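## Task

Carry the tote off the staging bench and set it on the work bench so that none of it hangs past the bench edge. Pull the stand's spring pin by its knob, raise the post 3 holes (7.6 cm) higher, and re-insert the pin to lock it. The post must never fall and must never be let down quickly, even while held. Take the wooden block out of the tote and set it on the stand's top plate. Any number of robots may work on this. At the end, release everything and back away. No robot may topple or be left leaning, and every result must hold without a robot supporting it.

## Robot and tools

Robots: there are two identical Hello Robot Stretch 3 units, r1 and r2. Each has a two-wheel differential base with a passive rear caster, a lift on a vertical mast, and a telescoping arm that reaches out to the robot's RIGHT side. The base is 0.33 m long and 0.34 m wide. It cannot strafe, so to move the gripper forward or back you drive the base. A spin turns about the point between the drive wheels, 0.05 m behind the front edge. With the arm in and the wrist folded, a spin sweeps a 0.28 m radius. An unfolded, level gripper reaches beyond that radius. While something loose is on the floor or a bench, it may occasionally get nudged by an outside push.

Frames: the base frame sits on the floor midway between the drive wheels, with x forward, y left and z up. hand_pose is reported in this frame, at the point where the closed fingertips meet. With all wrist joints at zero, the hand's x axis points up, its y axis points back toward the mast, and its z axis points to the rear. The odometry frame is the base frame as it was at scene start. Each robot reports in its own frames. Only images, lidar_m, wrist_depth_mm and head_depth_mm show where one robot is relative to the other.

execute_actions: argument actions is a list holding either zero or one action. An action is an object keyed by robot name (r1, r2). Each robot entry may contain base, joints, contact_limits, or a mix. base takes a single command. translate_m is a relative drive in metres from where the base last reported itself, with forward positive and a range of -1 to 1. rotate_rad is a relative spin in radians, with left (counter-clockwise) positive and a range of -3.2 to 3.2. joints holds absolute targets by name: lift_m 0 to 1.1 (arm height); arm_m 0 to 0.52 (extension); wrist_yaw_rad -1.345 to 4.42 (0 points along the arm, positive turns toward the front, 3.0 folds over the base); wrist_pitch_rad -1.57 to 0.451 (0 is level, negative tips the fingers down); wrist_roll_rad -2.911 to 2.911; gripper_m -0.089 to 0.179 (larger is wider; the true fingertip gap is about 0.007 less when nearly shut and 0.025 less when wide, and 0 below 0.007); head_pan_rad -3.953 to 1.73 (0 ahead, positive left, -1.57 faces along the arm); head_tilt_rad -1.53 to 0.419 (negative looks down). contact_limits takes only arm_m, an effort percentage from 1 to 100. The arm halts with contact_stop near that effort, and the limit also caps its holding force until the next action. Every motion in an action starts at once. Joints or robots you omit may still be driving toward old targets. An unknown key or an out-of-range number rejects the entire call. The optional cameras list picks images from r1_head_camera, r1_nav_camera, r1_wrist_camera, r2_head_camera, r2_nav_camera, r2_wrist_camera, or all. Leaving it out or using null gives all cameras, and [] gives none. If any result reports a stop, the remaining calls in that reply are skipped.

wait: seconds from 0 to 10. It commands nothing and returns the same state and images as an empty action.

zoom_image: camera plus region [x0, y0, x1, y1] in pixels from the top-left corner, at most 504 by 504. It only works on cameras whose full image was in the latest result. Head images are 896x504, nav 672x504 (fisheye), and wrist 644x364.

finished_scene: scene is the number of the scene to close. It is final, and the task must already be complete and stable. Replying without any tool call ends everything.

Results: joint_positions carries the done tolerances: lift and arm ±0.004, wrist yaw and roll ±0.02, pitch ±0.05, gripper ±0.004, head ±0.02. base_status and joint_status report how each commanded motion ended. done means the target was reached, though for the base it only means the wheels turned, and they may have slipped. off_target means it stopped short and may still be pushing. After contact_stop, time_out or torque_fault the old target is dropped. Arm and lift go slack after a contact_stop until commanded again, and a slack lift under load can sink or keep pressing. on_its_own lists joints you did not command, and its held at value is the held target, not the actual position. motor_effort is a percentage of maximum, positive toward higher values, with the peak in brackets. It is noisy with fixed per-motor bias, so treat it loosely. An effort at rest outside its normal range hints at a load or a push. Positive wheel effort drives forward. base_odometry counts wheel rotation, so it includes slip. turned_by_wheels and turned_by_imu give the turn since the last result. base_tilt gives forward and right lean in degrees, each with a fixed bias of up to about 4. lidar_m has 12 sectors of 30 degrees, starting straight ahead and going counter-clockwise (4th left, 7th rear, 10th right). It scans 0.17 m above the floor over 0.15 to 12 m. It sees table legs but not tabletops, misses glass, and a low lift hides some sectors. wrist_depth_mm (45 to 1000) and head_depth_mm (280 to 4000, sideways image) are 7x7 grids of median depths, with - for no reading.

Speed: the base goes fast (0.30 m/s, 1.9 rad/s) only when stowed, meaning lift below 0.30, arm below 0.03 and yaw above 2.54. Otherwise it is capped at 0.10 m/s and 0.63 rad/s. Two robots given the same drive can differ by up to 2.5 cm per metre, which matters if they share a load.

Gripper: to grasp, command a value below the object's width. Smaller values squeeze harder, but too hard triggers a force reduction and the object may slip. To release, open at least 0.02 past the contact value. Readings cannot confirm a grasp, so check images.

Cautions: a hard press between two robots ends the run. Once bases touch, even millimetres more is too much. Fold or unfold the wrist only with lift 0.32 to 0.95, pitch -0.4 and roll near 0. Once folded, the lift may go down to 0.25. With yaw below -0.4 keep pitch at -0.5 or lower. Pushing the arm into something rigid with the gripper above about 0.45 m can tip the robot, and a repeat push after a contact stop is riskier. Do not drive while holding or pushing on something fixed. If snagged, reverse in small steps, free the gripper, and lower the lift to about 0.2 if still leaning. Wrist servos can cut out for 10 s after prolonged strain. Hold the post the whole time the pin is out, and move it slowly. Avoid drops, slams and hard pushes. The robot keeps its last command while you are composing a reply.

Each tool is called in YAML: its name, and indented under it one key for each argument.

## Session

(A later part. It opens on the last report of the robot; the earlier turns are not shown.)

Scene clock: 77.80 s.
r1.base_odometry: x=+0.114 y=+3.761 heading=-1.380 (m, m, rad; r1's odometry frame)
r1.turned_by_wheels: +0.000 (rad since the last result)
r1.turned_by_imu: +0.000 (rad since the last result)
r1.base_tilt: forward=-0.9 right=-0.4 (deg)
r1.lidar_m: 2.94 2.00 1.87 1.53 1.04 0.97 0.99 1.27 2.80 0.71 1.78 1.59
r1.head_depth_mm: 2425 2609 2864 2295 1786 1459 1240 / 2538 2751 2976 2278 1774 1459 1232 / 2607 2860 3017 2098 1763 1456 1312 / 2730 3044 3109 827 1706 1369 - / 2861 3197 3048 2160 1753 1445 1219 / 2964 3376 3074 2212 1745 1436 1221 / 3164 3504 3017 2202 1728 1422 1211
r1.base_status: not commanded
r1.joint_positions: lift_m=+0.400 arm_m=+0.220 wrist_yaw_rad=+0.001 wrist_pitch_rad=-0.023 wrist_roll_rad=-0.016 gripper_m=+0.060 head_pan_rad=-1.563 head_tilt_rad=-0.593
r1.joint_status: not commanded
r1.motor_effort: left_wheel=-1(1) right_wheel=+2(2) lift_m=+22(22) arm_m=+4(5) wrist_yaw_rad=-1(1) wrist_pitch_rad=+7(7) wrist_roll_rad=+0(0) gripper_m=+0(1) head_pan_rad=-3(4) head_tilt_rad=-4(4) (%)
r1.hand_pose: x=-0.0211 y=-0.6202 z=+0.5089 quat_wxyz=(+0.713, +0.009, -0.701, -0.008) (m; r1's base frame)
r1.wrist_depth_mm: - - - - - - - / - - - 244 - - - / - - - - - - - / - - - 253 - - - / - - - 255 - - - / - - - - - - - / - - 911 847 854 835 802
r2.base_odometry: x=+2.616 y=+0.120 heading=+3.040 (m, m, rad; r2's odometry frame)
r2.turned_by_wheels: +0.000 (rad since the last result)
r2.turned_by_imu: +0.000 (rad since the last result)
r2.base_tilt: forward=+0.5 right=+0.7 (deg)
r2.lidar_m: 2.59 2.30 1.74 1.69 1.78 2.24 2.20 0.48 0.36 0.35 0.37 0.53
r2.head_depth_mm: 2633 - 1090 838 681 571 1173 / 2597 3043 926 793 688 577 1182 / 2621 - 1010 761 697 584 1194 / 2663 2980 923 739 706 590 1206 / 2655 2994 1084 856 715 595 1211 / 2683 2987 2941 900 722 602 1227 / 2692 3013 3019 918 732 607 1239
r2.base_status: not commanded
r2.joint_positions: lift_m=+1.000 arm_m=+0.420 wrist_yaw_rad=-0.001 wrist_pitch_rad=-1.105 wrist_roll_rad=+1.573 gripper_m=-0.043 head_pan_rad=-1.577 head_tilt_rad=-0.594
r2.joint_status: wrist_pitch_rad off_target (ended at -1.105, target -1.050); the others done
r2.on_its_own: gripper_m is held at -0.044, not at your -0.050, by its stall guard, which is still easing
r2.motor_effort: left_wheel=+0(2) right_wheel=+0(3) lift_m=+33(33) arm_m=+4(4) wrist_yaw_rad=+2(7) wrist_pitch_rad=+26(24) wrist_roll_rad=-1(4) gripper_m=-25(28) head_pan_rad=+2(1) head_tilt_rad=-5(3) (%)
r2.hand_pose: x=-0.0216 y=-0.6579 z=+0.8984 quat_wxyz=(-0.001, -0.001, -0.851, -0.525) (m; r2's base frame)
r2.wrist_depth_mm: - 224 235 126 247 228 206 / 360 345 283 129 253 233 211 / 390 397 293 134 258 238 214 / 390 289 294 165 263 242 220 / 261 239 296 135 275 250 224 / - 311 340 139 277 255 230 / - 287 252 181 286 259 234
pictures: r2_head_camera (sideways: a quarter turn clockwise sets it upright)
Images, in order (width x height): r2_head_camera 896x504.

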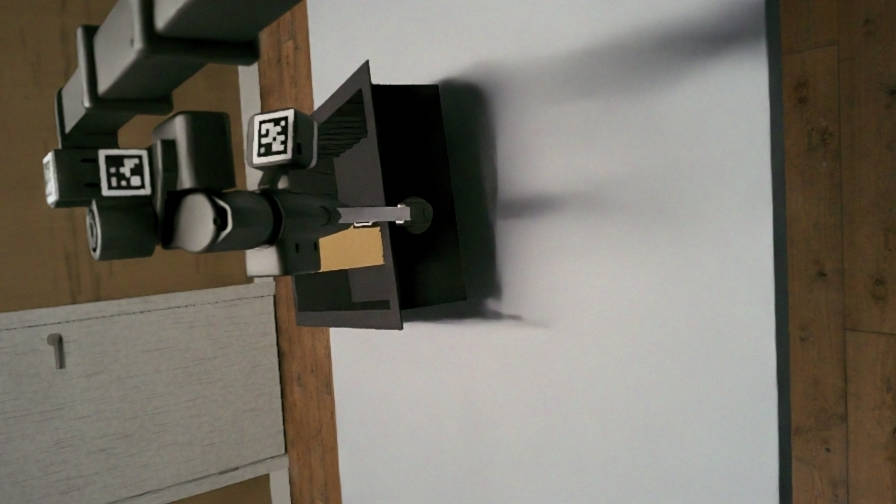

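Lifted. Raise more and drive.

execute_actions:
  actions:
    - {"r2":{"base":{"translate_m":1.0},"joints":{"lift_m":1.06,"arm_m":0.3}}}
  cameras: []

execute_actions:
  actions:
    - {"r2":{"base":{"translate_m":1.0}}}
  cameras: ["r2_head_camera","r2_nav_camera"]

Scene clock: 91.60 s.
r1.base_odometry: x=+0.114 y=+3.761 heading=-1.380 (m, m, rad; r1's odometry frame)
r1.turned_by_wheels: +0.000 (rad since the last result)
r1.turned_by_imu: +0.003 (rad since the last result)
r1.base_tilt: forward=-1.0 right=-0.4 (deg)
r1.lidar_m: 2.94 2.00 1.86 1.53 1.04 0.97 0.99 1.27 2.81 0.71 1.78 1.59
r1.head_depth_mm: 2423 2613 2868 2282 1779 1460 1239 / 2514 2749 2955 2263 1776 1453 1235 / 2623 2850 3052 2076 1787 1451 1322 / 2706 3036 3122 827 1698 1365 - / 2850 3167 3104 2140 1760 1440 1217 / 2997 3322 3067 2227 1738 1430 1218 / 3132 3511 3008 2204 1735 1429 1212
r1.base_status: not commanded
r1.joint_positions: lift_m=+0.400 arm_m=+0.220 wrist_yaw_rad=+0.001 wrist_pitch_rad=-0.023 wrist_roll_rad=-0.016 gripper_m=+0.060 head_pan_rad=-1.563 head_tilt_rad=-0.593
r1.joint_status: not commanded
r1.motor_effort: left_wheel=-1(1) right_wheel=+2(1) lift_m=+22(22) arm_m=+4(5) wrist_yaw_rad=-1(1) wrist_pitch_rad=+7(7) wrist_roll_rad=+0(0) gripper_m=+0(0) head_pan_rad=-4(2) head_tilt_rad=-4(4) (%)
r1.hand_pose: x=-0.0211 y=-0.6202 z=+0.5089 quat_wxyz=(+0.713, +0.009, -0.701, -0.008) (m; r1's base frame)
r1.wrist_depth_mm: - - - - - - - / - - - 244 - - - / - - - - - - - / - - - 252 - - - / - - - 254 - - - / - - - - - - 998 / - - 923 874 859 818 802
r2.base_odometry: x=+1.621 y=+0.222 heading=+3.040 (m, m, rad; r2's odometry frame)
r2.turned_by_wheels: +0.000 (rad since the last result)
r2.turned_by_imu: -0.007 (rad since the last result)
r2.base_tilt: forward=+0.5 right=+0.5 (deg)
r2.lidar_m: 1.83 2.25 1.70 1.65 1.73 2.45 1.35 0.54 0.43 1.05 3.29 1.62
r2.head_depth_mm: 2799 3031 1095 788 699 1308 874 / - - 1023 591 1591 1407 1209 / - - 2628 591 1705 1415 1221 / 2784 2985 2545 588 1714 1435 1224 / 2720 3065 2881 953 1732 1454 1239 / 2732 3063 2950 2233 1752 1470 1255 / 2752 3060 3022 2234 1764 1472 1267
r2.base_status: done
r2.joint_positions: lift_m=+1.060 arm_m=+0.300 wrist_yaw_rad=+0.000 wrist_pitch_rad=-1.135 wrist_roll_rad=+1.570 gripper_m=-0.027 head_pan_rad=-1.577 head_tilt_rad=-0.594
r2.joint_status: all done
r2.on_its_own: gripper_m is held at -0.028, not at your -0.050, by its stall guard, which is still easing; wrist_pitch_rad is at rest, and its effort (+39) is outside its rest range (-20 to +32)
r2.motor_effort: left_wheel=+1(4) right_wheel=+0(6) lift_m=+33(35) arm_m=-5(5) wrist_yaw_rad=+0(1) wrist_pitch_rad=+39(47) wrist_roll_rad=+0(1) gripper_m=-25(26) head_pan_rad=+3(2) head_tilt_rad=-3(3) (%)
r2.hand_pose: x=-0.0215 y=-0.5314 z=+0.9558 quat_wxyz=(+0.001, +0.000, -0.843, -0.538) (m; r2's base frame)
r2.wrist_depth_mm: 537 447 228 150 293 285 272 / - 441 353 152 - 928 882 / - 468 402 153 - 970 926 / - 477 419 162 204 988 893 / - 404 435 150 - - 931 / - - 375 166 - - 949 / - - 272 171 213 - 993
pictures: none
No camera images: the call's "cameras" was empty. Leave "cameras" out to get every camera's image.

Scene clock: 102.83 s.
r1.base_odometry: x=+0.114 y=+3.761 heading=-1.380 (m, m, rad; r1's odometry frame)
r1.turned_by_wheels: +0.000 (rad since the last result)
r1.turned_by_imu: +0.003 (rad since the last result)
r1.base_tilt: forward=-0.9 right=-0.5 (deg)
r1.lidar_m: 2.94 1.99 1.87 1.54 1.04 0.97 0.99 1.26 2.80 0.71 1.78 1.59
r1.head_depth_mm: 2425 2636 2882 2306 1792 1465 1240 / 2507 2757 2962 2266 1774 1457 1236 / 2609 2888 3035 2094 1771 1449 1317 / 2729 3046 3104 827 1705 1367 - / 2858 3170 3074 2147 1754 1443 1217 / 3022 3342 3068 2221 1734 1436 1219 / 3132 3560 3024 2194 1732 1423 1213
r1.base_status: not commanded
r1.joint_positions: lift_m=+0.400 arm_m=+0.220 wrist_yaw_rad=+0.001 wrist_pitch_rad=-0.023 wrist_roll_rad=-0.016 gripper_m=+0.060 head_pan_rad=-1.563 head_tilt_rad=-0.593
r1.joint_status: not commanded
r1.motor_effort: left_wheel=-1(1) right_wheel=+2(1) lift_m=+22(22) arm_m=+5(4) wrist_yaw_rad=-1(2) wrist_pitch_rad=+7(7) wrist_roll_rad=+0(0) gripper_m=+0(1) head_pan_rad=-2(4) head_tilt_rad=-4(5) (%)
r1.hand_pose: x=-0.0211 y=-0.6202 z=+0.5089 quat_wxyz=(+0.713, +0.009, -0.701, -0.008) (m; r1's base frame)
r1.wrist_depth_mm: - - - - - - - / - - - 244 - - - / - - - - - - - / - - - 253 - - - / - - - 254 - - - / - - - - - - 996 / - - 922 859 873 839 795
r2.base_odometry: x=+0.626 y=+0.324 heading=+3.040 (m, m, rad; r2's odometry frame)
r2.turned_by_wheels: +0.000 (rad since the last result)
r2.turned_by_imu: -0.007 (rad since the last result)
r2.base_tilt: forward=+0.5 right=+0.6 (deg)
r2.lidar_m: 1.96 2.21 1.65 1.61 1.69 2.37 1.51 1.25 3.27 3.17 1.21 0.71
r2.head_depth_mm: 2842 3112 2688 1927 1657 1395 1193 / - - 2516 589 1674 1409 1210 / - - 2628 590 1688 1417 1224 / 2813 3028 2597 588 1724 1438 1228 / 2746 3112 2911 1962 1734 1449 1234 / 2760 3091 2928 2209 1748 1457 1250 / 2747 3095 3029 2240 1688 1482 1262
r2.base_status: done
r2.joint_positions: lift_m=+1.060 arm_m=+0.300 wrist_yaw_rad=+0.000 wrist_pitch_rad=-1.135 wrist_roll_rad=+1.571 gripper_m=-0.024 head_pan_rad=-1.577 head_tilt_rad=-0.594
r2.joint_status: not commanded
r2.on_its_own: gripper_m is held at -0.025, not at your -0.050, by its stall guard, which is not easing now; wrist_pitch_rad is at rest, and its effort (+40) is outside its rest range (-20 to +32)
r2.motor_effort: left_wheel=+1(5) right_wheel=-1(6) lift_m=+33(33) arm_m=-5(4) wrist_yaw_rad=+1(2) wrist_pitch_rad=+40(40) wrist_roll_rad=+0(0) gripper_m=-24(24) head_pan_rad=+2(2) head_tilt_rad=-3(3) (%)
r2.hand_pose: x=-0.0216 y=-0.5314 z=+0.9558 quat_wxyz=(+0.000, +0.000, -0.843, -0.538) (m; r2's base frame)
r2.wrist_depth_mm: - - 244 144 994 916 866 / - 444 362 148 - 946 883 / - 468 409 152 193 - 914 / - 468 417 160 198 985 913 / - 460 439 149 - - 917 / - - 360 169 - - 955 / - - 277 176 216 - 959
pictures: r2_head_camera (sideways: a quarter turn clockwise sets it upright), r2_nav_camera (sideways: a quarter turn counterclockwise sets it upright)
Images, in order (width x height): r2_head_camera 896x504, r2_nav_camera 672x504.

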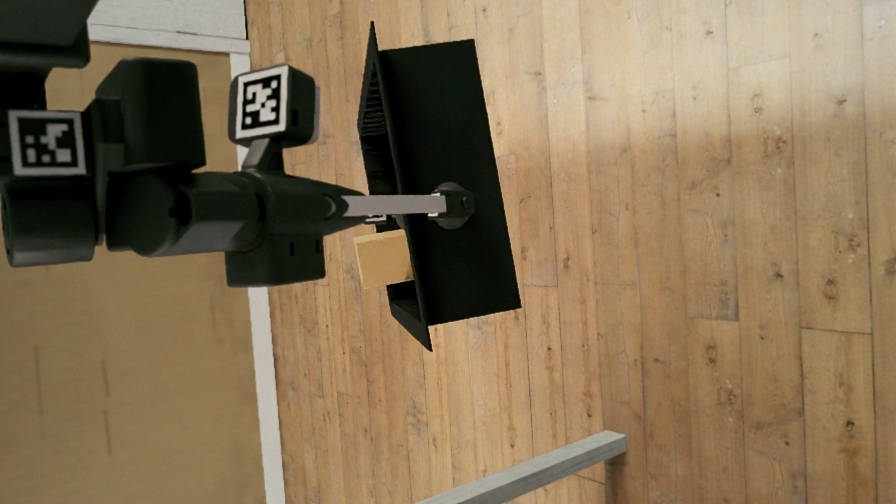

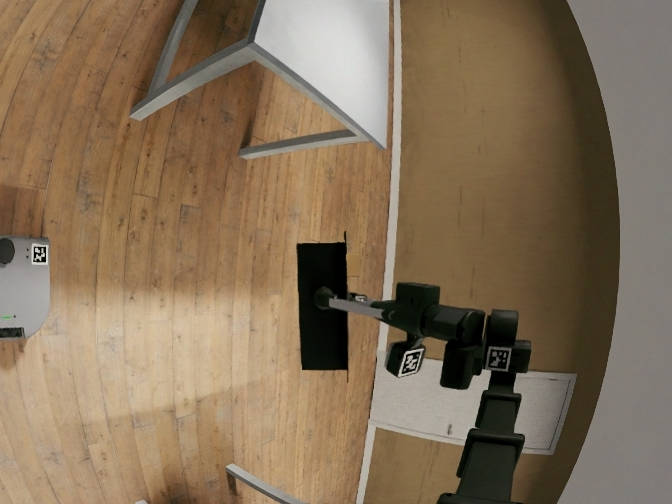

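execute_actions:
  actions:
    - {"r2":{"base":{"translate_m":1.0},"joints":{"lift_m":1.1}}}
  cameras: ["r2_head_camera","r2_nav_camera"]

Scene clock: 114.43 s.
r1.base_odometry: x=+0.114 y=+3.761 heading=-1.380 (m, m, rad; r1's odometry frame)
r1.turned_by_wheels: +0.000 (rad since the last result)
r1.turned_by_imu: +0.003 (rad since the last result)
r1.base_tilt: forward=-0.9 right=-0.5 (deg)
r1.lidar_m: 2.95 2.00 1.87 1.53 1.04 0.97 0.99 1.27 2.80 0.71 1.78 1.59
r1.head_depth_mm: 2410 2633 2868 2291 1784 1470 1235 / 2503 2730 2939 2262 1781 1451 1235 / 2604 2876 3022 2100 1762 1449 1318 / 2737 3010 3122 828 1704 1361 - / 2845 3159 3050 2151 1757 1442 1212 / 2998 3349 3043 2216 1745 1425 1221 / 3166 3585 3033 2206 1735 1425 1218
r1.base_status: not commanded
r1.joint_positions: lift_m=+0.400 arm_m=+0.220 wrist_yaw_rad=+0.001 wrist_pitch_rad=-0.023 wrist_roll_rad=-0.016 gripper_m=+0.060 head_pan_rad=-1.563 head_tilt_rad=-0.593
r1.joint_status: not commanded
r1.motor_effort: left_wheel=-1(1) right_wheel=+2(1) lift_m=+22(22) arm_m=+5(5) wrist_yaw_rad=-1(2) wrist_pitch_rad=+7(7) wrist_roll_rad=+0(0) gripper_m=+0(0) head_pan_rad=-5(4) head_tilt_rad=-4(4) (%)
r1.hand_pose: x=-0.0211 y=-0.6202 z=+0.5089 quat_wxyz=(+0.713, +0.009, -0.701, -0.008) (m; r1's base frame)
r1.wrist_depth_mm: - - - - - - - / - - - 245 - - - / - - - - - - - / - - - 250 - - - / - - - 253 - - - / - - - - - - 986 / - - 899 867 847 828 809
r2.base_odometry: x=-0.368 y=+0.425 heading=+3.040 (m, m, rad; r2's odometry frame)
r2.turned_by_wheels: +0.000 (rad since the last result)
r2.turned_by_imu: -0.007 (rad since the last result)
r2.base_tilt: forward=+0.4 right=+0.7 (deg)
r2.lidar_m: 3.60 2.17 1.63 1.58 1.65 2.31 2.24 0.63 0.48 0.47 0.49 0.69
r2.head_depth_mm: 2794 3088 1092 792 680 1363 1150 / - 2998 916 570 689 1379 1141 / - 3094 1029 675 696 1386 1151 / 2770 - 897 576 706 1378 1228 / 2784 3105 1182 810 714 1385 1243 / 2824 3162 1202 903 723 1398 1255 / 2822 3121 1235 916 731 1412 1263
r2.base_status: done
r2.joint_positions: lift_m=+1.100 arm_m=+0.300 wrist_yaw_rad=-0.003 wrist_pitch_rad=-1.113 wrist_roll_rad=+1.577 gripper_m=-0.021 head_pan_rad=-1.577 head_tilt_rad=-0.594
r2.joint_status: all done
r2.on_its_own: gripper_m is held at -0.022, not at your -0.050, by its stall guard, which is not easing now
r2.motor_effort: left_wheel=+0(6) right_wheel=+0(7) lift_m=+33(33) arm_m=-5(5) wrist_yaw_rad=+4(24) wrist_pitch_rad=+29(40) wrist_roll_rad=-2(12) gripper_m=-22(24) head_pan_rad=+2(3) head_tilt_rad=-4(4) (%)
r2.hand_pose: x=-0.0218 y=-0.5366 z=+0.9977 quat_wxyz=(-0.003, -0.003, -0.849, -0.529) (m; r2's base frame)
r2.wrist_depth_mm: - 329 285 137 171 320 913 / - 442 360 142 180 330 905 / - 462 391 152 188 342 940 / - 403 411 158 198 354 958 / - 461 415 143 370 - 918 / - 640 334 154 368 - 951 / - 691 265 184 231 - 956
pictures: r2_head_camera (sideways: a quarter turn clockwise sets it upright), r2_nav_camera (sideways: a quarter turn counterclockwise sets it upright)
Images, in order (width x height): r2_head_camera 896x504, r2_nav_camera 672x504.

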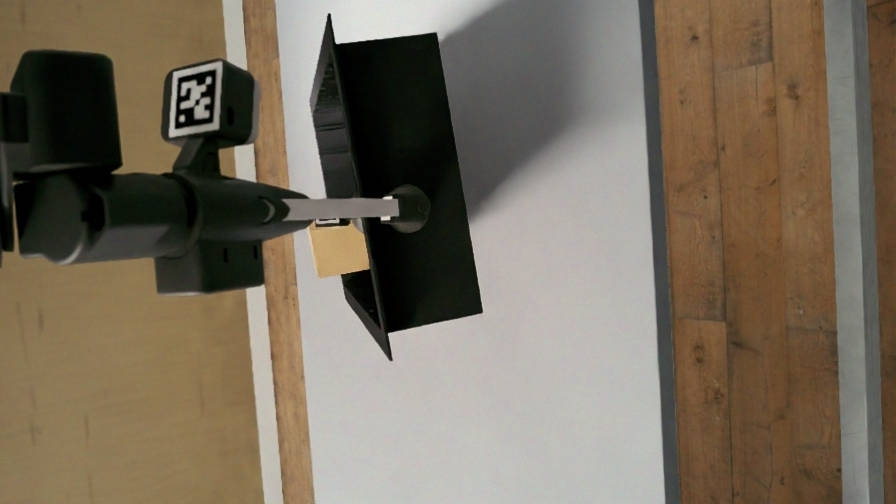

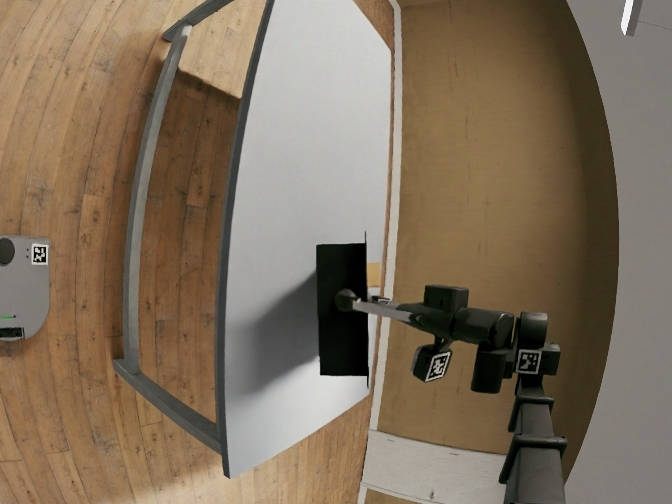

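execute_actions:
  actions:
    - {"r2":{"joints":{"lift_m":0.935,"arm_m":0.45,"wrist_pitch_rad":-1.5}}}
  cameras: []

execute_actions:
  actions:
    - {"r2":{"joints":{"gripper_m":0.08}}}
  cameras: []

execute_actions:
  actions:
    - {"r2":{"joints":{"lift_m":1.05}}}
  cameras: ["r2_head_camera","r2_wrist_camera"]

Scene clock: 117.10 s.
r1.base_odometry: x=+0.114 y=+3.761 heading=-1.380 (m, m, rad; r1's odometry frame)
r1.turned_by_wheels: +0.000 (rad since the last result)
r1.turned_by_imu: +0.001 (rad since the last result)
r1.base_tilt: forward=-1.0 right=-0.5 (deg)
r1.lidar_m: 2.94 2.00 1.87 1.53 1.04 0.97 0.98 1.27 2.80 0.71 1.78 1.59
r1.head_depth_mm: 2406 2647 2866 2304 1780 1461 1237 / 2506 2766 2971 2287 1780 1457 1239 / 2607 2884 3057 2079 1769 1453 1310 / 2736 2998 3111 825 1697 1364 - / 2840 3200 3084 2148 1748 1440 1216 / 2976 3349 3051 2219 1741 1437 1219 / 3184 3500 3008 2210 1734 1428 1213
r1.base_status: not commanded
r1.joint_positions: lift_m=+0.400 arm_m=+0.220 wrist_yaw_rad=+0.001 wrist_pitch_rad=-0.023 wrist_roll_rad=-0.016 gripper_m=+0.060 head_pan_rad=-1.563 head_tilt_rad=-0.593
r1.joint_status: not commanded
r1.motor_effort: left_wheel=-1(1) right_wheel=+2(2) lift_m=+22(22) arm_m=+5(5) wrist_yaw_rad=-1(1) wrist_pitch_rad=+7(7) wrist_roll_rad=+0(0) gripper_m=-1(0) head_pan_rad=-2(4) head_tilt_rad=-4(4) (%)
r1.hand_pose: x=-0.0211 y=-0.6202 z=+0.5089 quat_wxyz=(+0.713, +0.009, -0.701, -0.008) (m; r1's base frame)
r1.wrist_depth_mm: - - - - - - - / - - - 244 - - - / - - - - - - - / - - - 250 - - - / - - - 255 - - - / - - - - - - 997 / - - 919 860 862 825 800
r2.base_odometry: x=-0.368 y=+0.425 heading=+3.040 (m, m, rad; r2's odometry frame)
r2.turned_by_wheels: +0.000 (rad since the last result)
r2.turned_by_imu: +0.000 (rad since the last result)
r2.base_tilt: forward=+0.4 right=+0.6 (deg)
r2.lidar_m: 3.58 2.17 1.63 1.58 1.65 2.31 2.23 0.63 0.48 0.47 0.49 0.69
r2.head_depth_mm: 2805 3044 - 814 681 1361 1149 / 2791 - 1021 761 688 1380 1141 / 2802 - - 861 696 1385 1151 / 2798 3077 1131 874 704 1373 1234 / 2805 3102 1181 832 713 1388 1238 / 2811 3113 1212 906 723 1396 1251 / 2777 3107 1235 919 732 1409 1261
r2.base_status: not commanded
r2.joint_positions: lift_m=+0.944 arm_m=+0.449 wrist_yaw_rad=-0.003 wrist_pitch_rad=-1.531 wrist_roll_rad=+1.576 gripper_m=-0.022 head_pan_rad=-1.577 head_tilt_rad=-0.594
r2.joint_status: lift_m contact_stop (moved -0.156 of -0.165); the others done
r2.on_its_own: gripper_m is held at -0.022, not at your -0.050, by its stall guard, which is not easing now; lift_m is slack since a contact_stop, until your next command for it (your +0.935 is given up)
r2.motor_effort: left_wheel=+1(2) right_wheel=+0(2) lift_m=+26(28) arm_m=+8(11) wrist_yaw_rad=+4(3) wrist_pitch_rad=+14(31) wrist_roll_rad=-2(2) gripper_m=-17(22) head_pan_rad=+3(3) head_tilt_rad=-4(4) (%)
r2.hand_pose: x=-0.0215 y=-0.5803 z=+0.8259 quat_wxyz=(-0.002, -0.003, -0.721, -0.693) (m; r2's base frame)
r2.wrist_depth_mm: 209 207 206 124 205 204 928 / 215 213 212 127 211 210 - / 220 220 216 131 217 214 - / 227 227 224 135 222 222 997 / 236 233 231 138 228 229 - / 241 241 239 143 237 236 - / 245 242 240 203 246 245 -
pictures: none
No camera images: the call's "cameras" was empty. Leave "cameras" out to get every camera's image.

not run: a stop came earlier in this reply.

not run: a stop came earlier in this reply.

execute_actions:
  actions:
    - {"r2":{"joints":{"gripper_m":0.08}}}
  cameras: []

execute_actions:
  actions:
    - {"r2":{"joints":{"lift_m":1.05}}}
  cameras: ["r2_head_camera","r2_wrist_camera"]

Scene clock: 118.67 s.
r1.base_odometry: x=+0.114 y=+3.761 heading=-1.380 (m, m, rad; r1's odometry frame)
r1.turned_by_wheels: +0.000 (rad since the last result)
r1.turned_by_imu: +0.000 (rad since the last result)
r1.base_tilt: forward=-0.9 right=-0.3 (deg)
r1.lidar_m: 2.94 2.00 1.87 1.53 1.04 0.97 0.99 1.26 2.79 0.71 1.78 1.59
r1.head_depth_mm: 2428 2617 2879 2287 1785 1465 1240 / 2527 2752 2976 2271 1775 1455 1235 / 2625 2900 3055 2102 1757 1454 1318 / 2731 3045 3093 829 1702 1371 - / 2844 3189 3060 2158 1754 1434 1220 / 2973 3339 3035 2241 1736 1429 1218 / 3124 3558 3031 2209 1726 1437 1214
r1.base_status: not commanded
r1.joint_positions: lift_m=+0.400 arm_m=+0.220 wrist_yaw_rad=+0.001 wrist_pitch_rad=-0.023 wrist_roll_rad=-0.016 gripper_m=+0.060 head_pan_rad=-1.563 head_tilt_rad=-0.593
r1.joint_status: not commanded
r1.motor_effort: left_wheel=+0(1) right_wheel=+2(2) lift_m=+22(22) arm_m=+5(4) wrist_yaw_rad=-1(1) wrist_pitch_rad=+7(7) wrist_roll_rad=+0(0) gripper_m=+0(0) head_pan_rad=-4(4) head_tilt_rad=-4(4) (%)
r1.hand_pose: x=-0.0211 y=-0.6202 z=+0.5089 quat_wxyz=(+0.713, +0.009, -0.701, -0.008) (m; r1's base frame)
r1.wrist_depth_mm: - - - - - - - / - - - 244 - - - / - - - - - - - / - - - 250 - - - / - - - 255 - - - / - - - - - - 989 / - - 918 854 851 827 799
r2.base_odometry: x=-0.368 y=+0.425 heading=+3.040 (m, m, rad; r2's odometry frame)
r2.turned_by_wheels: +0.000 (rad since the last result)
r2.turned_by_imu: +0.000 (rad since the last result)
r2.base_tilt: forward=+0.5 right=+0.5 (deg)
r2.lidar_m: 3.59 2.18 1.63 1.58 1.65 2.31 2.24 0.64 0.48 0.47 0.49 0.69
r2.head_depth_mm: 2796 3047 - 810 680 1360 1151 / 2784 - 1019 760 690 1379 1138 / 2785 - - 860 695 1391 1150 / 2836 3073 1044 873 705 1376 1231 / 2800 3107 1183 832 714 1391 1247 / 2795 3105 1203 902 723 1402 1254 / 2819 3127 1239 917 731 1412 1262
r2.base_status: not commanded
r2.joint_positions: lift_m=+0.944 arm_m=+0.450 wrist_yaw_rad=-0.003 wrist_pitch_rad=-1.499 wrist_roll_rad=+1.576 gripper_m=+0.080 head_pan_rad=-1.577 head_tilt_rad=-0.594
r2.joint_status: all done
r2.on_its_own: lift_m is slack since a contact_stop, until your next command for it (your +0.935 is given up)
r2.motor_effort: left_wheel=+1(1) right_wheel=-1(1) lift_m=+26(27) arm_m=+6(9) wrist_yaw_rad=+3(4) wrist_pitch_rad=+0(15) wrist_roll_rad=-2(2) gripper_m=+0(82) head_pan_rad=+2(2) head_tilt_rad=-3(4) (%)
r2.hand_pose: x=-0.0215 y=-0.5886 z=+0.8257 quat_wxyz=(-0.002, -0.003, -0.732, -0.682) (m; r2's base frame)
r2.wrist_depth_mm: 214 210 206 203 202 200 887 / 220 217 214 209 206 205 204 / 226 224 218 214 213 211 - / 234 229 226 219 220 217 981 / 240 236 231 228 225 224 - / 247 244 239 233 233 228 - / 243 246 242 222 242 238 -
pictures: none
No camera images: the call's "cameras" was empty. Leave "cameras" out to get every camera's image.

Scene clock: 120.47 s.
r1.base_odometry: x=+0.114 y=+3.761 heading=-1.380 (m, m, rad; r1's odometry frame)
r1.turned_by_wheels: +0.000 (rad since the last result)
r1.turned_by_imu: +0.000 (rad since the last result)
r1.base_tilt: forward=-0.9 right=-0.4 (deg)
r1.lidar_m: 2.94 2.00 1.87 1.53 1.04 0.97 0.99 1.26 2.79 0.71 1.78 1.59
r1.head_depth_mm: 2402 2656 2856 2293 1798 1469 1241 / 2525 2761 2953 2283 1771 1456 1237 / 2608 2906 3042 2094 1774 1457 1315 / 2715 3043 3132 827 1711 1370 - / 2876 3190 3089 2154 1749 1436 1220 / 2996 3357 3068 2209 1742 1430 1214 / 3156 3552 3005 2196 1734 1424 1215
r1.base_status: not commanded
r1.joint_positions: lift_m=+0.400 arm_m=+0.220 wrist_yaw_rad=+0.001 wrist_pitch_rad=-0.023 wrist_roll_rad=-0.016 gripper_m=+0.060 head_pan_rad=-1.563 head_tilt_rad=-0.593
r1.joint_status: not commanded
r1.motor_effort: left_wheel=-1(1) right_wheel=+2(2) lift_m=+22(22) arm_m=+4(4) wrist_yaw_rad=-1(2) wrist_pitch_rad=+7(7) wrist_roll_rad=+0(0) gripper_m=+0(0) head_pan_rad=-3(3) head_tilt_rad=-4(4) (%)
r1.hand_pose: x=-0.0211 y=-0.6202 z=+0.5089 quat_wxyz=(+0.713, +0.009, -0.701, -0.008) (m; r1's base frame)
r1.wrist_depth_mm: - - - - - - - / - - - 243 - - - / - - - - - - - / - - - 251 - - - / - - - 254 - - - / - - - - - - 989 / - - 925 846 862 817 794
r2.base_odometry: x=-0.368 y=+0.425 heading=+3.040 (m, m, rad; r2's odometry frame)
r2.turned_by_wheels: +0.000 (rad since the last result)
r2.turned_by_imu: +0.000 (rad since the last result)
r2.base_tilt: forward=+0.5 right=+0.7 (deg)
r2.lidar_m: 3.59 2.18 1.62 1.58 1.65 2.32 2.24 0.63 0.48 0.47 0.49 0.69
r2.head_depth_mm: - 3106 1093 838 681 1359 1147 / 2846 3049 1024 763 689 1372 1138 / - 3067 1025 836 698 1386 1147 / 2808 - 959 870 705 1375 1230 / 2813 3130 1183 829 715 1388 1241 / 2820 3130 1203 903 722 1396 1248 / 2796 3127 1231 918 730 1409 1264
r2.base_status: not commanded
r2.joint_positions: lift_m=+1.050 arm_m=+0.450 wrist_yaw_rad=-0.003 wrist_pitch_rad=-1.499 wrist_roll_rad=+1.576 gripper_m=+0.080 head_pan_rad=-1.577 head_tilt_rad=-0.594
r2.joint_status: all done
r2.motor_effort: left_wheel=+1(1) right_wheel=-1(1) lift_m=+29(28) arm_m=+6(6) wrist_yaw_rad=+4(3) wrist_pitch_rad=-1(1) wrist_roll_rad=-2(2) gripper_m=+0(0) head_pan_rad=+3(3) head_tilt_rad=-3(3) (%)
r2.hand_pose: x=-0.0215 y=-0.5888 z=+0.9312 quat_wxyz=(-0.002, -0.003, -0.732, -0.681) (m; r2's base frame)
r2.wrist_depth_mm: 267 258 258 229 302 302 985 / 329 323 318 314 309 303 - / 336 331 325 320 315 314 - / 348 342 337 328 329 - - / 348 356 346 338 338 - - / 320 324 308 295 349 - - / 383 275 274 267 356 - -
pictures: r2_head_camera (sideways: a quarter turn clockwise sets it upright), r2_wrist_camera
Images, in order (width x height): r2_head_camera 896x504, r2_wrist_camera 644x364.

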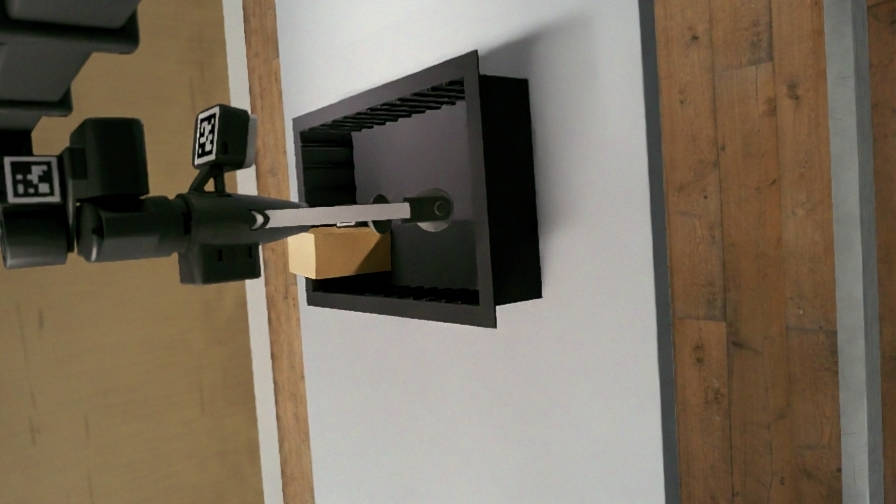

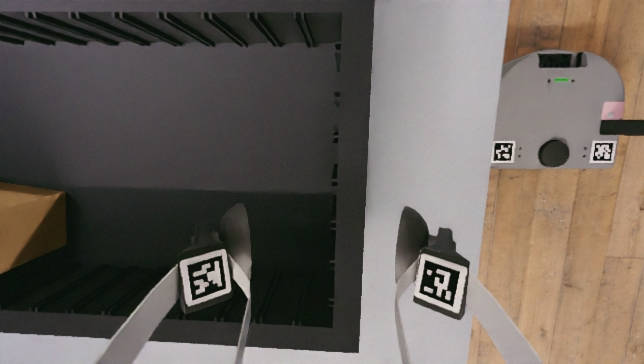

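execute_actions:
  actions:
    - {"r2":{"base":{"translate_m":0.06},"joints":{"lift_m":0.95,"arm_m":0.42,"wrist_pitch_rad":-0.5,"wrist_roll_rad":0,"gripper_m":0.12}}}
  cameras: ["r2_head_camera","r2_wrist_camera"]

Scene clock: 122.93 s.
r1.base_odometry: x=+0.114 y=+3.761 heading=-1.380 (m, m, rad; r1's odometry frame)
r1.turned_by_wheels: +0.000 (rad since the last result)
r1.turned_by_imu: +0.001 (rad since the last result)
r1.base_tilt: forward=-1.0 right=-0.4 (deg)
r1.lidar_m: 2.94 2.00 1.87 1.53 1.04 0.97 0.99 1.27 2.79 0.71 1.78 1.59
r1.head_depth_mm: 2427 2628 2858 2280 1786 1458 1240 / 2497 2748 2936 2278 1776 1458 1237 / 2613 2868 3067 2092 1767 1445 1308 / 2726 2998 3097 826 1704 1359 - / 2856 3186 3062 2157 1759 1435 1223 / 2978 3350 3054 2211 1735 1433 1218 / 3147 3547 3027 2210 1739 1428 1217
r1.base_status: not commanded
r1.joint_positions: lift_m=+0.400 arm_m=+0.220 wrist_yaw_rad=+0.001 wrist_pitch_rad=-0.023 wrist_roll_rad=-0.016 gripper_m=+0.060 head_pan_rad=-1.563 head_tilt_rad=-0.593
r1.joint_status: not commanded
r1.motor_effort: left_wheel=+0(1) right_wheel=+1(2) lift_m=+22(22) arm_m=+4(4) wrist_yaw_rad=-1(1) wrist_pitch_rad=+7(7) wrist_roll_rad=+0(0) gripper_m=+0(0) head_pan_rad=-4(3) head_tilt_rad=-4(4) (%)
r1.hand_pose: x=-0.0211 y=-0.6202 z=+0.5089 quat_wxyz=(+0.713, +0.009, -0.701, -0.008) (m; r1's base frame)
r1.wrist_depth_mm: - - - - - - - / - - - 244 - - - / - - - - - - - / - - - 251 - - - / - - - 256 - - - / - - - - - - 996 / - - 909 869 856 835 796
r2.base_odometry: x=-0.428 y=+0.431 heading=+3.040 (m, m, rad; r2's odometry frame)
r2.turned_by_wheels: +0.000 (rad since the last result)
r2.turned_by_imu: +0.000 (rad since the last result)
r2.base_tilt: forward=+0.5 right=+0.6 (deg)
r2.lidar_m: 3.53 2.17 1.62 1.57 1.65 2.31 2.30 0.65 0.49 0.47 0.49 0.69
r2.head_depth_mm: 2781 3019 - 720 681 1357 1145 / 2778 - 1010 847 689 1379 1138 / 2792 - 1000 858 696 1381 1152 / 2796 3087 1042 816 707 1393 1230 / 2808 3112 1181 893 715 1382 1238 / 2796 3133 1206 899 721 1398 1245 / 2767 3133 1231 917 729 1409 1260
r2.base_status: done
r2.joint_positions: lift_m=+0.950 arm_m=+0.420 wrist_yaw_rad=-0.003 wrist_pitch_rad=-0.518 wrist_roll_rad=+0.006 gripper_m=+0.120 head_pan_rad=-1.577 head_tilt_rad=-0.594
r2.joint_status: all done
r2.motor_effort: left_wheel=+1(5) right_wheel=-1(4) lift_m=+24(25) arm_m=-5(5) wrist_yaw_rad=+3(3) wrist_pitch_rad=+9(10) wrist_roll_rad=-2(1) gripper_m=+0(83) head_pan_rad=+3(2) head_tilt_rad=-4(3) (%)
r2.hand_pose: x=-0.0221 y=-0.7760 z=+0.9410 quat_wxyz=(+0.681, +0.180, -0.685, -0.183) (m; r2's base frame)
r2.wrist_depth_mm: - - - - - - - / - - - - - - - / 582 566 593 590 571 572 564 / 476 474 477 302 376 364 466 / 399 413 388 322 390 340 383 / 348 354 325 342 340 313 259 / 307 307 292 301 298 293 227
pictures: r2_head_camera (sideways: a quarter turn clockwise sets it upright), r2_wrist_camera
Images, in order (width x height): r2_head_camera 896x504, r2_wrist_camera 644x364.

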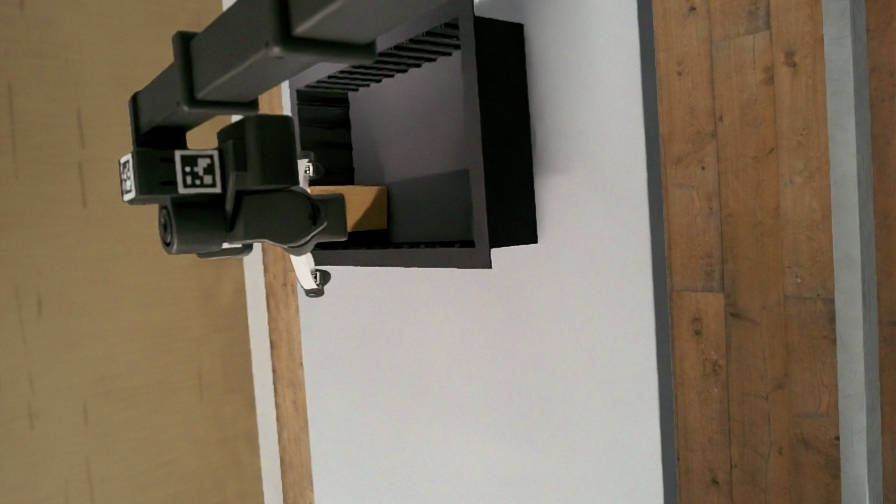

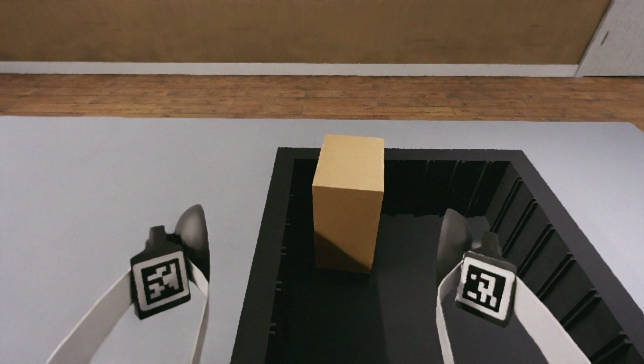

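execute_actions:
  actions:
    - {"r2":{"base":{"translate_m":-0.028},"joints":{"arm_m":0.52,"gripper_m":0.09}}}
  cameras: []

execute_actions:
  actions:
    - {"r2":{"joints":{"lift_m":0.87}}}
  cameras: ["r2_wrist_camera"]

Scene clock: 125.07 s.
r1.base_odometry: x=+0.114 y=+3.761 heading=-1.380 (m, m, rad; r1's odometry frame)
r1.turned_by_wheels: +0.000 (rad since the last result)
r1.turned_by_imu: +0.001 (rad since the last result)
r1.base_tilt: forward=-1.0 right=-0.3 (deg)
r1.lidar_m: 2.93 2.00 1.87 1.54 1.04 0.97 0.99 1.27 2.80 0.71 1.77 1.59
r1.head_depth_mm: 2411 2629 2864 2267 1790 1466 1241 / 2519 2772 2952 2290 1778 1450 1235 / 2608 2892 3051 2111 1766 1455 1316 / 2704 3006 3090 827 1699 1370 - / 2853 3171 3085 2142 1743 1441 1219 / 2982 3364 3064 2212 1746 1424 1219 / 3134 3528 3020 2206 1732 1429 1214
r1.base_status: not commanded
r1.joint_positions: lift_m=+0.400 arm_m=+0.220 wrist_yaw_rad=+0.001 wrist_pitch_rad=-0.023 wrist_roll_rad=-0.016 gripper_m=+0.060 head_pan_rad=-1.563 head_tilt_rad=-0.593
r1.joint_status: not commanded
r1.motor_effort: left_wheel=-1(0) right_wheel=+2(2) lift_m=+22(22) arm_m=+4(4) wrist_yaw_rad=-2(1) wrist_pitch_rad=+7(7) wrist_roll_rad=+0(0) gripper_m=+0(0) head_pan_rad=-3(3) head_tilt_rad=-4(4) (%)
r1.hand_pose: x=-0.0211 y=-0.6202 z=+0.5089 quat_wxyz=(+0.713, +0.009, -0.701, -0.008) (m; r1's base frame)
r1.wrist_depth_mm: - - - - - - - / - - - 245 - - - / - - - - - - - / - - - 252 - - - / - - - 255 - - - / - - - - - - - / - - 924 874 849 825 806
r2.base_odometry: x=-0.400 y=+0.429 heading=+3.040 (m, m, rad; r2's odometry frame)
r2.turned_by_wheels: +0.000 (rad since the last result)
r2.turned_by_imu: +0.000 (rad since the last result)
r2.base_tilt: forward=+0.6 right=+0.5 (deg)
r2.lidar_m: 3.55 2.17 1.62 1.58 1.65 2.31 2.27 0.64 0.49 0.47 0.49 0.69
r2.head_depth_mm: 2809 3006 - 756 680 1355 1149 / 2787 - 988 835 689 1371 1140 / 2736 - 1005 858 697 1385 1148 / 2815 3145 934 836 704 1401 1228 / 2796 3097 1184 891 715 1379 1237 / 2801 3149 1207 901 722 1400 1250 / 2793 3110 1228 917 734 1407 1259
r2.base_status: done
r2.joint_positions: lift_m=+0.950 arm_m=+0.520 wrist_yaw_rad=-0.003 wrist_pitch_rad=-0.518 wrist_roll_rad=+0.005 gripper_m=+0.090 head_pan_rad=-1.577 head_tilt_rad=-0.594
r2.joint_status: all done
r2.motor_effort: left_wheel=+1(3) right_wheel=-1(6) lift_m=+24(24) arm_m=+6(7) wrist_yaw_rad=+3(4) wrist_pitch_rad=+9(9) wrist_roll_rad=-2(2) gripper_m=-1(83) head_pan_rad=+3(3) head_tilt_rad=-3(4) (%)
r2.hand_pose: x=-0.0221 y=-0.8753 z=+0.9411 quat_wxyz=(+0.682, +0.180, -0.685, -0.183) (m; r2's base frame)
r2.wrist_depth_mm: - - - - - - - / - - - - - - - / - - - - - - - / 474 471 469 480 469 466 467 / 401 394 293 238 300 289 398 / 346 351 250 209 329 288 335 / 307 303 241 238 302 292 229
pictures: none
No camera images: the call's "cameras" was empty. Leave "cameras" out to get every camera's image.

Scene clock: 126.63 s.
r1.base_odometry: x=+0.114 y=+3.761 heading=-1.380 (m, m, rad; r1's odometry frame)
r1.turned_by_wheels: +0.000 (rad since the last result)
r1.turned_by_imu: +0.000 (rad since the last result)
r1.base_tilt: forward=-0.8 right=-0.3 (deg)
r1.lidar_m: 2.95 2.00 1.87 1.53 1.04 0.97 0.99 1.26 2.80 0.70 1.77 1.59
r1.head_depth_mm: 2415 2624 2843 2296 1787 1467 1237 / 2529 2739 2945 2279 1781 1460 1234 / 2615 2900 3017 2097 1766 1452 1314 / 2704 3013 3111 828 1711 1361 - / 2848 3165 3084 2176 1744 1430 1218 / 3015 3324 3049 2230 1742 1434 1217 / 3156 3539 3005 2198 1732 1423 1213
r1.base_status: not commanded
r1.joint_positions: lift_m=+0.400 arm_m=+0.220 wrist_yaw_rad=+0.001 wrist_pitch_rad=-0.023 wrist_roll_rad=-0.016 gripper_m=+0.060 head_pan_rad=-1.563 head_tilt_rad=-0.593
r1.joint_status: not commanded
r1.motor_effort: left_wheel=+0(1) right_wheel=+1(2) lift_m=+22(22) arm_m=+4(4) wrist_yaw_rad=-1(1) wrist_pitch_rad=+7(7) wrist_roll_rad=+0(0) gripper_m=+0(0) head_pan_rad=-3(3) head_tilt_rad=-4(4) (%)
r1.hand_pose: x=-0.0211 y=-0.6202 z=+0.5089 quat_wxyz=(+0.713, +0.009, -0.701, -0.008) (m; r1's base frame)
r1.wrist_depth_mm: - - - - - - - / - - - 243 - - - / - - - - - - - / - - - 251 - - - / - - - 255 - - - / - - - - - - 972 / - - 935 850 852 832 807
r2.base_odometry: x=-0.400 y=+0.429 heading=+3.040 (m, m, rad; r2's odometry frame)
r2.turned_by_wheels: +0.000 (rad since the last result)
r2.turned_by_imu: +0.000 (rad since the last result)
r2.base_tilt: forward=+0.5 right=+0.6 (deg)
r2.lidar_m: 3.56 2.17 1.63 1.58 1.65 2.31 2.26 0.64 0.49 0.47 0.49 0.69
r2.head_depth_mm: 2794 3088 1147 - 666 1368 1149 / 2798 3058 - 829 690 1372 1138 / 2803 3047 1021 859 698 1387 1150 / 2778 3092 987 838 707 1397 1232 / 2798 3126 1182 888 715 1384 1239 / 2796 3127 1203 901 722 1393 1246 / 2788 3124 1231 918 731 1401 1261
r2.base_status: not commanded
r2.joint_positions: lift_m=+0.870 arm_m=+0.520 wrist_yaw_rad=-0.003 wrist_pitch_rad=-0.510 wrist_roll_rad=+0.005 gripper_m=+0.090 head_pan_rad=-1.577 head_tilt_rad=-0.594
r2.joint_status: all done
r2.motor_effort: left_wheel=+1(1) right_wheel=-1(1) lift_m=+23(24) arm_m=+6(6) wrist_yaw_rad=+3(4) wrist_pitch_rad=+5(9) wrist_roll_rad=-2(2) gripper_m=-1(1) head_pan_rad=+3(3) head_tilt_rad=-3(4) (%)
r2.hand_pose: x=-0.0221 y=-0.8764 z=+0.8627 quat_wxyz=(+0.682, +0.177, -0.686, -0.180) (m; r2's base frame)
r2.wrist_depth_mm: - - - - - - - / - - - - - - - / 436 435 440 197 431 431 429 / 351 353 213 161 243 245 227 / 297 298 174 155 277 272 208 / 258 257 216 184 249 252 206 / 226 139 207 217 221 221 207
pictures: r2_wrist_camera
Images, in order (width x height): r2_wrist_camera 644x364.

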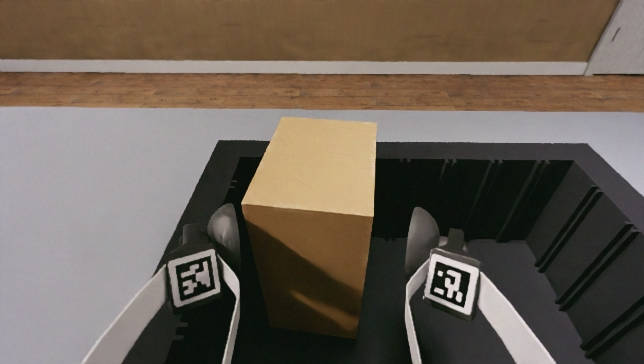

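execute_actions:
  actions:
    - {"r2":{"joints":{"gripper_m":0.0}}}
  cameras: []

execute_actions:
  actions:
    - {"r2":{"joints":{"lift_m":1.02}}}
  cameras: []

execute_actions:
  actions:
    - {"r2":{"base":{"translate_m":1.0},"joints":{"arm_m":0.1,"head_pan_rad":-0.8,"head_tilt_rad":-0.4}}}
  cameras: ["r2_head_camera","r2_nav_camera","r2_wrist_camera"]

Scene clock: 128.20 s.
r1.base_odometry: x=+0.114 y=+3.761 heading=-1.380 (m, m, rad; r1's odometry frame)
r1.turned_by_wheels: +0.000 (rad since the last result)
r1.turned_by_imu: +0.000 (rad since the last result)
r1.base_tilt: forward=-1.0 right=-0.5 (deg)
r1.lidar_m: 2.93 2.00 1.87 1.53 1.04 0.97 0.99 1.26 2.80 0.71 1.78 1.59
r1.head_depth_mm: 2431 2654 2853 2282 1784 1453 1237 / 2521 2761 2960 2268 1766 1460 1234 / 2614 2900 3051 2097 1768 1449 1315 / 2705 3009 3108 826 1704 1364 - / 2840 3178 3056 2152 1755 1442 1220 / 2982 3364 3066 2220 1745 1430 1215 / 3133 3565 2980 2203 1725 1432 1211
r1.base_status: not commanded
r1.joint_positions: lift_m=+0.400 arm_m=+0.220 wrist_yaw_rad=+0.001 wrist_pitch_rad=-0.023 wrist_roll_rad=-0.016 gripper_m=+0.060 head_pan_rad=-1.563 head_tilt_rad=-0.593
r1.joint_status: not commanded
r1.motor_effort: left_wheel=-1(1) right_wheel=+2(2) lift_m=+22(22) arm_m=+4(4) wrist_yaw_rad=-1(1) wrist_pitch_rad=+7(7) wrist_roll_rad=+0(0) gripper_m=+0(0) head_pan_rad=-3(4) head_tilt_rad=-5(3) (%)
r1.hand_pose: x=-0.0211 y=-0.6202 z=+0.5089 quat_wxyz=(+0.713, +0.009, -0.701, -0.008) (m; r1's base frame)
r1.wrist_depth_mm: - - - - - - - / - - - 244 - - - / - - - - - - - / - - - 252 - - - / - - - 253 - - - / - - - - - - 994 / - - 921 865 854 824 784
r2.base_odometry: x=-0.400 y=+0.429 heading=+3.040 (m, m, rad; r2's odometry frame)
r2.turned_by_wheels: +0.000 (rad since the last result)
r2.turned_by_imu: +0.000 (rad since the last result)
r2.base_tilt: forward=+0.5 right=+0.6 (deg)
r2.lidar_m: 3.56 2.17 1.63 1.58 1.65 2.31 2.27 0.64 0.48 0.47 0.49 0.69
r2.head_depth_mm: 2803 3097 1152 - 664 1360 1152 / 2785 3074 - 829 688 1369 1140 / 2779 3056 1024 859 697 1388 1152 / 2798 3107 1009 837 705 1404 1224 / 2797 3094 1186 889 715 1384 1241 / 2792 3086 1210 903 721 1395 1247 / 2769 3139 1226 919 732 1408 1259
r2.base_status: not commanded
r2.joint_positions: lift_m=+0.870 arm_m=+0.520 wrist_yaw_rad=+0.001 wrist_pitch_rad=-0.516 wrist_roll_rad=+0.005 gripper_m=+0.001 head_pan_rad=-1.577 head_tilt_rad=-0.594
r2.joint_status: all done
r2.motor_effort: left_wheel=+2(2) right_wheel=-2(3) lift_m=+24(24) arm_m=+6(5) wrist_yaw_rad=-1(3) wrist_pitch_rad=+8(8) wrist_roll_rad=-1(2) gripper_m=-21(98) head_pan_rad=+3(2) head_tilt_rad=-4(3) (%)
r2.hand_pose: x=-0.0213 y=-0.8756 z=+0.8614 quat_wxyz=(+0.682, +0.181, -0.685, -0.181) (m; r2's base frame)
r2.wrist_depth_mm: - - - - - - - / - - - - - - - / 436 432 425 193 431 422 414 / 352 346 219 157 240 242 223 / 297 295 178 156 269 272 209 / 257 248 240 186 237 249 209 / 225 214 204 214 220 220 209
pictures: none
No camera images: the call's "cameras" was empty. Leave "cameras" out to get every camera's image.

Scene clock: 130.80 s.
r1.base_odometry: x=+0.114 y=+3.761 heading=-1.380 (m, m, rad; r1's odometry frame)
r1.turned_by_wheels: +0.000 (rad since the last result)
r1.turned_by_imu: +0.001 (rad since the last result)
r1.base_tilt: forward=-1.0 right=-0.3 (deg)
r1.lidar_m: 2.94 2.00 1.87 1.54 1.04 0.97 0.99 1.26 2.79 0.71 1.78 1.59
r1.head_depth_mm: 2397 2615 2850 2298 1787 1461 1238 / 2538 2751 2977 2273 1785 1462 1235 / 2621 2882 3032 2096 1768 1455 1318 / 2736 2993 3115 827 1701 1363 - / 2868 3166 3079 2140 1749 1435 1222 / 3010 3335 3034 2224 1739 1435 1220 / 3156 3559 3039 2193 1736 1426 1215
r1.base_status: not commanded
r1.joint_positions: lift_m=+0.400 arm_m=+0.220 wrist_yaw_rad=+0.001 wrist_pitch_rad=-0.023 wrist_roll_rad=-0.016 gripper_m=+0.060 head_pan_rad=-1.563 head_tilt_rad=-0.593
r1.joint_status: not commanded
r1.motor_effort: left_wheel=-1(1) right_wheel=+2(2) lift_m=+22(22) arm_m=+4(4) wrist_yaw_rad=-1(2) wrist_pitch_rad=+7(7) wrist_roll_rad=+1(0) gripper_m=+0(0) head_pan_rad=-3(4) head_tilt_rad=-5(4) (%)
r1.hand_pose: x=-0.0211 y=-0.6202 z=+0.5089 quat_wxyz=(+0.713, +0.009, -0.701, -0.008) (m; r1's base frame)
r1.wrist_depth_mm: - - - - - - - / - - - 243 - - - / - - - - - - - / - - - 252 - - - / - - - 254 - - - / - - - - - - 987 / - - 936 873 856 833 808
r2.base_odometry: x=-0.400 y=+0.429 heading=+3.040 (m, m, rad; r2's odometry frame)
r2.turned_by_wheels: +0.000 (rad since the last result)
r2.turned_by_imu: +0.000 (rad since the last result)
r2.base_tilt: forward=+0.5 right=+0.7 (deg)
r2.lidar_m: 3.56 2.17 1.62 1.58 1.65 2.32 2.27 0.64 0.49 0.47 0.49 0.69
r2.head_depth_mm: 2719 3211 1093 786 680 1362 1155 / - 3186 1014 833 687 1373 1136 / - 3178 1024 854 697 1391 1146 / 2705 3177 1036 790 705 1399 1231 / 2778 3142 1181 885 714 1383 1242 / 2808 3125 1200 904 722 1395 1246 / 2773 3122 1230 916 732 1410 1265
r2.base_status: not commanded
r2.joint_positions: lift_m=+1.020 arm_m=+0.520 wrist_yaw_rad=+0.003 wrist_pitch_rad=-0.518 wrist_roll_rad=+0.005 gripper_m=+0.000 head_pan_rad=-1.577 head_tilt_rad=-0.594
r2.joint_status: all done
r2.motor_effort: left_wheel=+0(4) right_wheel=-1(4) lift_m=+29(33) arm_m=+5(5) wrist_yaw_rad=-3(6) wrist_pitch_rad=+9(17) wrist_roll_rad=-1(2) gripper_m=-3(21) head_pan_rad=+2(2) head_tilt_rad=-3(3) (%)
r2.hand_pose: x=-0.0208 y=-0.8754 z=+1.0108 quat_wxyz=(+0.682, +0.182, -0.684, -0.181) (m; r2's base frame)
r2.wrist_depth_mm: - - - - - - - / - - - - - - - / - - - - - - - / 587 591 - - - - - / 494 491 490 - 497 499 483 / 420 428 428 399 354 337 425 / 376 372 357 360 371 351 363
pictures: none
No camera images: the call's "cameras" was empty. Leave "cameras" out to get every camera's image.

Scene clock: 141.77 s.
r1.base_odometry: x=+0.114 y=+3.761 heading=-1.380 (m, m, rad; r1's odometry frame)
r1.turned_by_wheels: +0.000 (rad since the last result)
r1.turned_by_imu: +0.003 (rad since the last result)
r1.base_tilt: forward=-0.9 right=-0.3 (deg)
r1.lidar_m: 2.94 2.00 1.87 1.53 1.04 0.97 0.99 1.26 2.80 0.71 1.78 1.59
r1.head_depth_mm: 2411 2646 2876 2284 1786 1464 1238 / 2498 2754 2935 2264 1775 1461 1235 / 2597 2894 3046 2096 1777 1450 1316 / 2714 2998 3112 828 1709 1369 - / 2875 3184 3062 2131 1747 1439 1216 / 2984 3320 3062 2243 1747 1438 1224 / 3144 3536 3028 2200 1731 1428 1209
r1.base_status: not commanded
r1.joint_positions: lift_m=+0.400 arm_m=+0.220 wrist_yaw_rad=+0.001 wrist_pitch_rad=-0.023 wrist_roll_rad=-0.016 gripper_m=+0.060 head_pan_rad=-1.563 head_tilt_rad=-0.593
r1.joint_status: not commanded
r1.motor_effort: left_wheel=-1(1) right_wheel=+2(2) lift_m=+22(22) arm_m=+5(5) wrist_yaw_rad=-1(1) wrist_pitch_rad=+7(7) wrist_roll_rad=+0(0) gripper_m=+0(0) head_pan_rad=-5(3) head_tilt_rad=-4(5) (%)
r1.hand_pose: x=-0.0211 y=-0.6202 z=+0.5089 quat_wxyz=(+0.713, +0.009, -0.701, -0.008) (m; r1's base frame)
r1.wrist_depth_mm: - - - - - - - / - - - 244 - - - / - - - - - - - / - - - 252 - - - / - - - 254 - - - / - - - - - - - / - - 905 863 853 831 789
r2.base_odometry: x=-1.395 y=+0.530 heading=+3.040 (m, m, rad; r2's odometry frame)
r2.turned_by_wheels: +0.000 (rad since the last result)
r2.turned_by_imu: -0.003 (rad since the last result)
r2.base_tilt: forward=+0.5 right=+0.4 (deg)
r2.lidar_m: 2.55 2.14 1.60 1.55 1.62 2.26 3.28 0.69 0.51 0.49 3.39 1.43
r2.head_depth_mm: 3082 3326 3537 2765 2022 1600 1332 / 3349 3643 3798 2814 2063 1627 1341 / 3428 3717 3887 2831 2092 1648 1353 / 3169 3371 3622 2767 2109 1667 1370 / 2794 2973 3088 2460 2157 1688 1384 / 2668 2775 2972 2746 2037 1706 1396 / 2445 2598 2678 2815 2211 1720 1406
r2.base_status: done
r2.joint_positions: lift_m=+1.020 arm_m=+0.100 wrist_yaw_rad=+0.003 wrist_pitch_rad=-0.518 wrist_roll_rad=+0.004 gripper_m=+0.000 head_pan_rad=-0.807 head_tilt_rad=-0.409
r2.joint_status: all done
r2.motor_effort: left_wheel=+1(4) right_wheel=-1(5) lift_m=+29(29) arm_m=-6(6) wrist_yaw_rad=-2(3) wrist_pitch_rad=+9(9) wrist_roll_rad=-1(1) gripper_m=-2(3) head_pan_rad=+3(33) head_tilt_rad=+4(21) (%)
r2.hand_pose: x=-0.0210 y=-0.4561 z=+1.0109 quat_wxyz=(+0.683, +0.182, -0.684, -0.181) (m; r2's base frame)
r2.wrist_depth_mm: - - - - - - - / - - - - - - - / - - - 778 710 698 713 / - - - 626 577 580 583 / - - - - 492 494 488 / - - - 411 432 426 425 / - - - 387 375 370 373
pictures: r2_head_camera (sideways: a quarter turn clockwise sets it upright), r2_nav_camera (sideways: a quarter turn counterclockwise sets it upright), r2_wrist_camera
Images, in order (width x height): r2_head_camera 896x504, r2_nav_camera 672x504, r2_wrist_camera 644x364.

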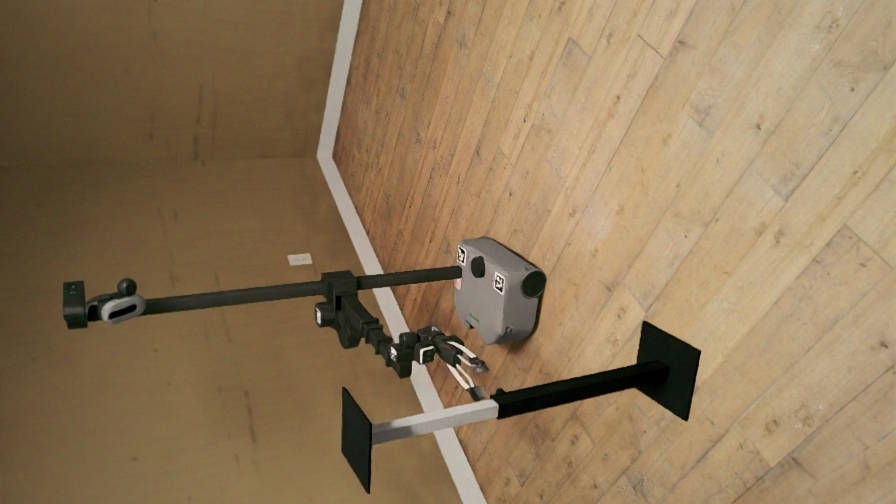

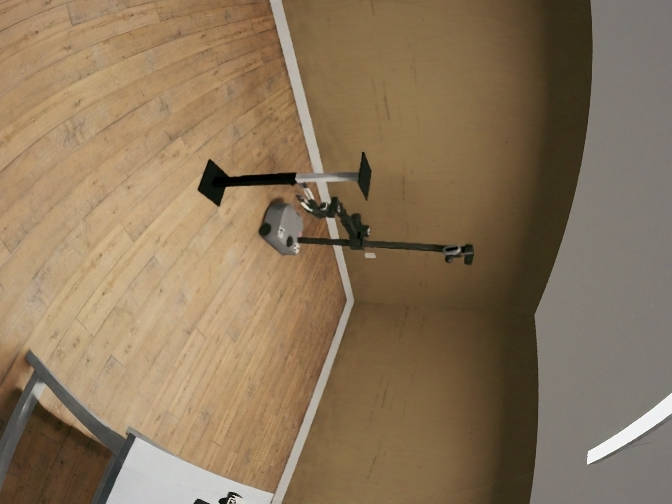

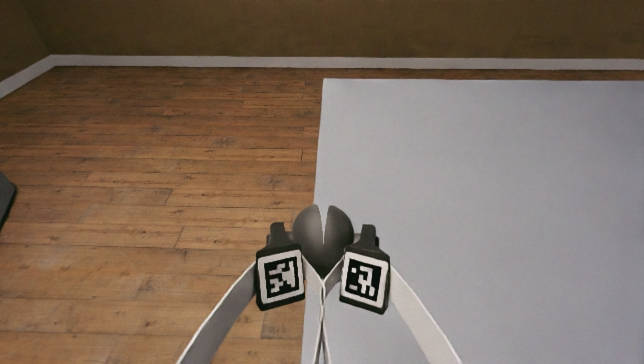

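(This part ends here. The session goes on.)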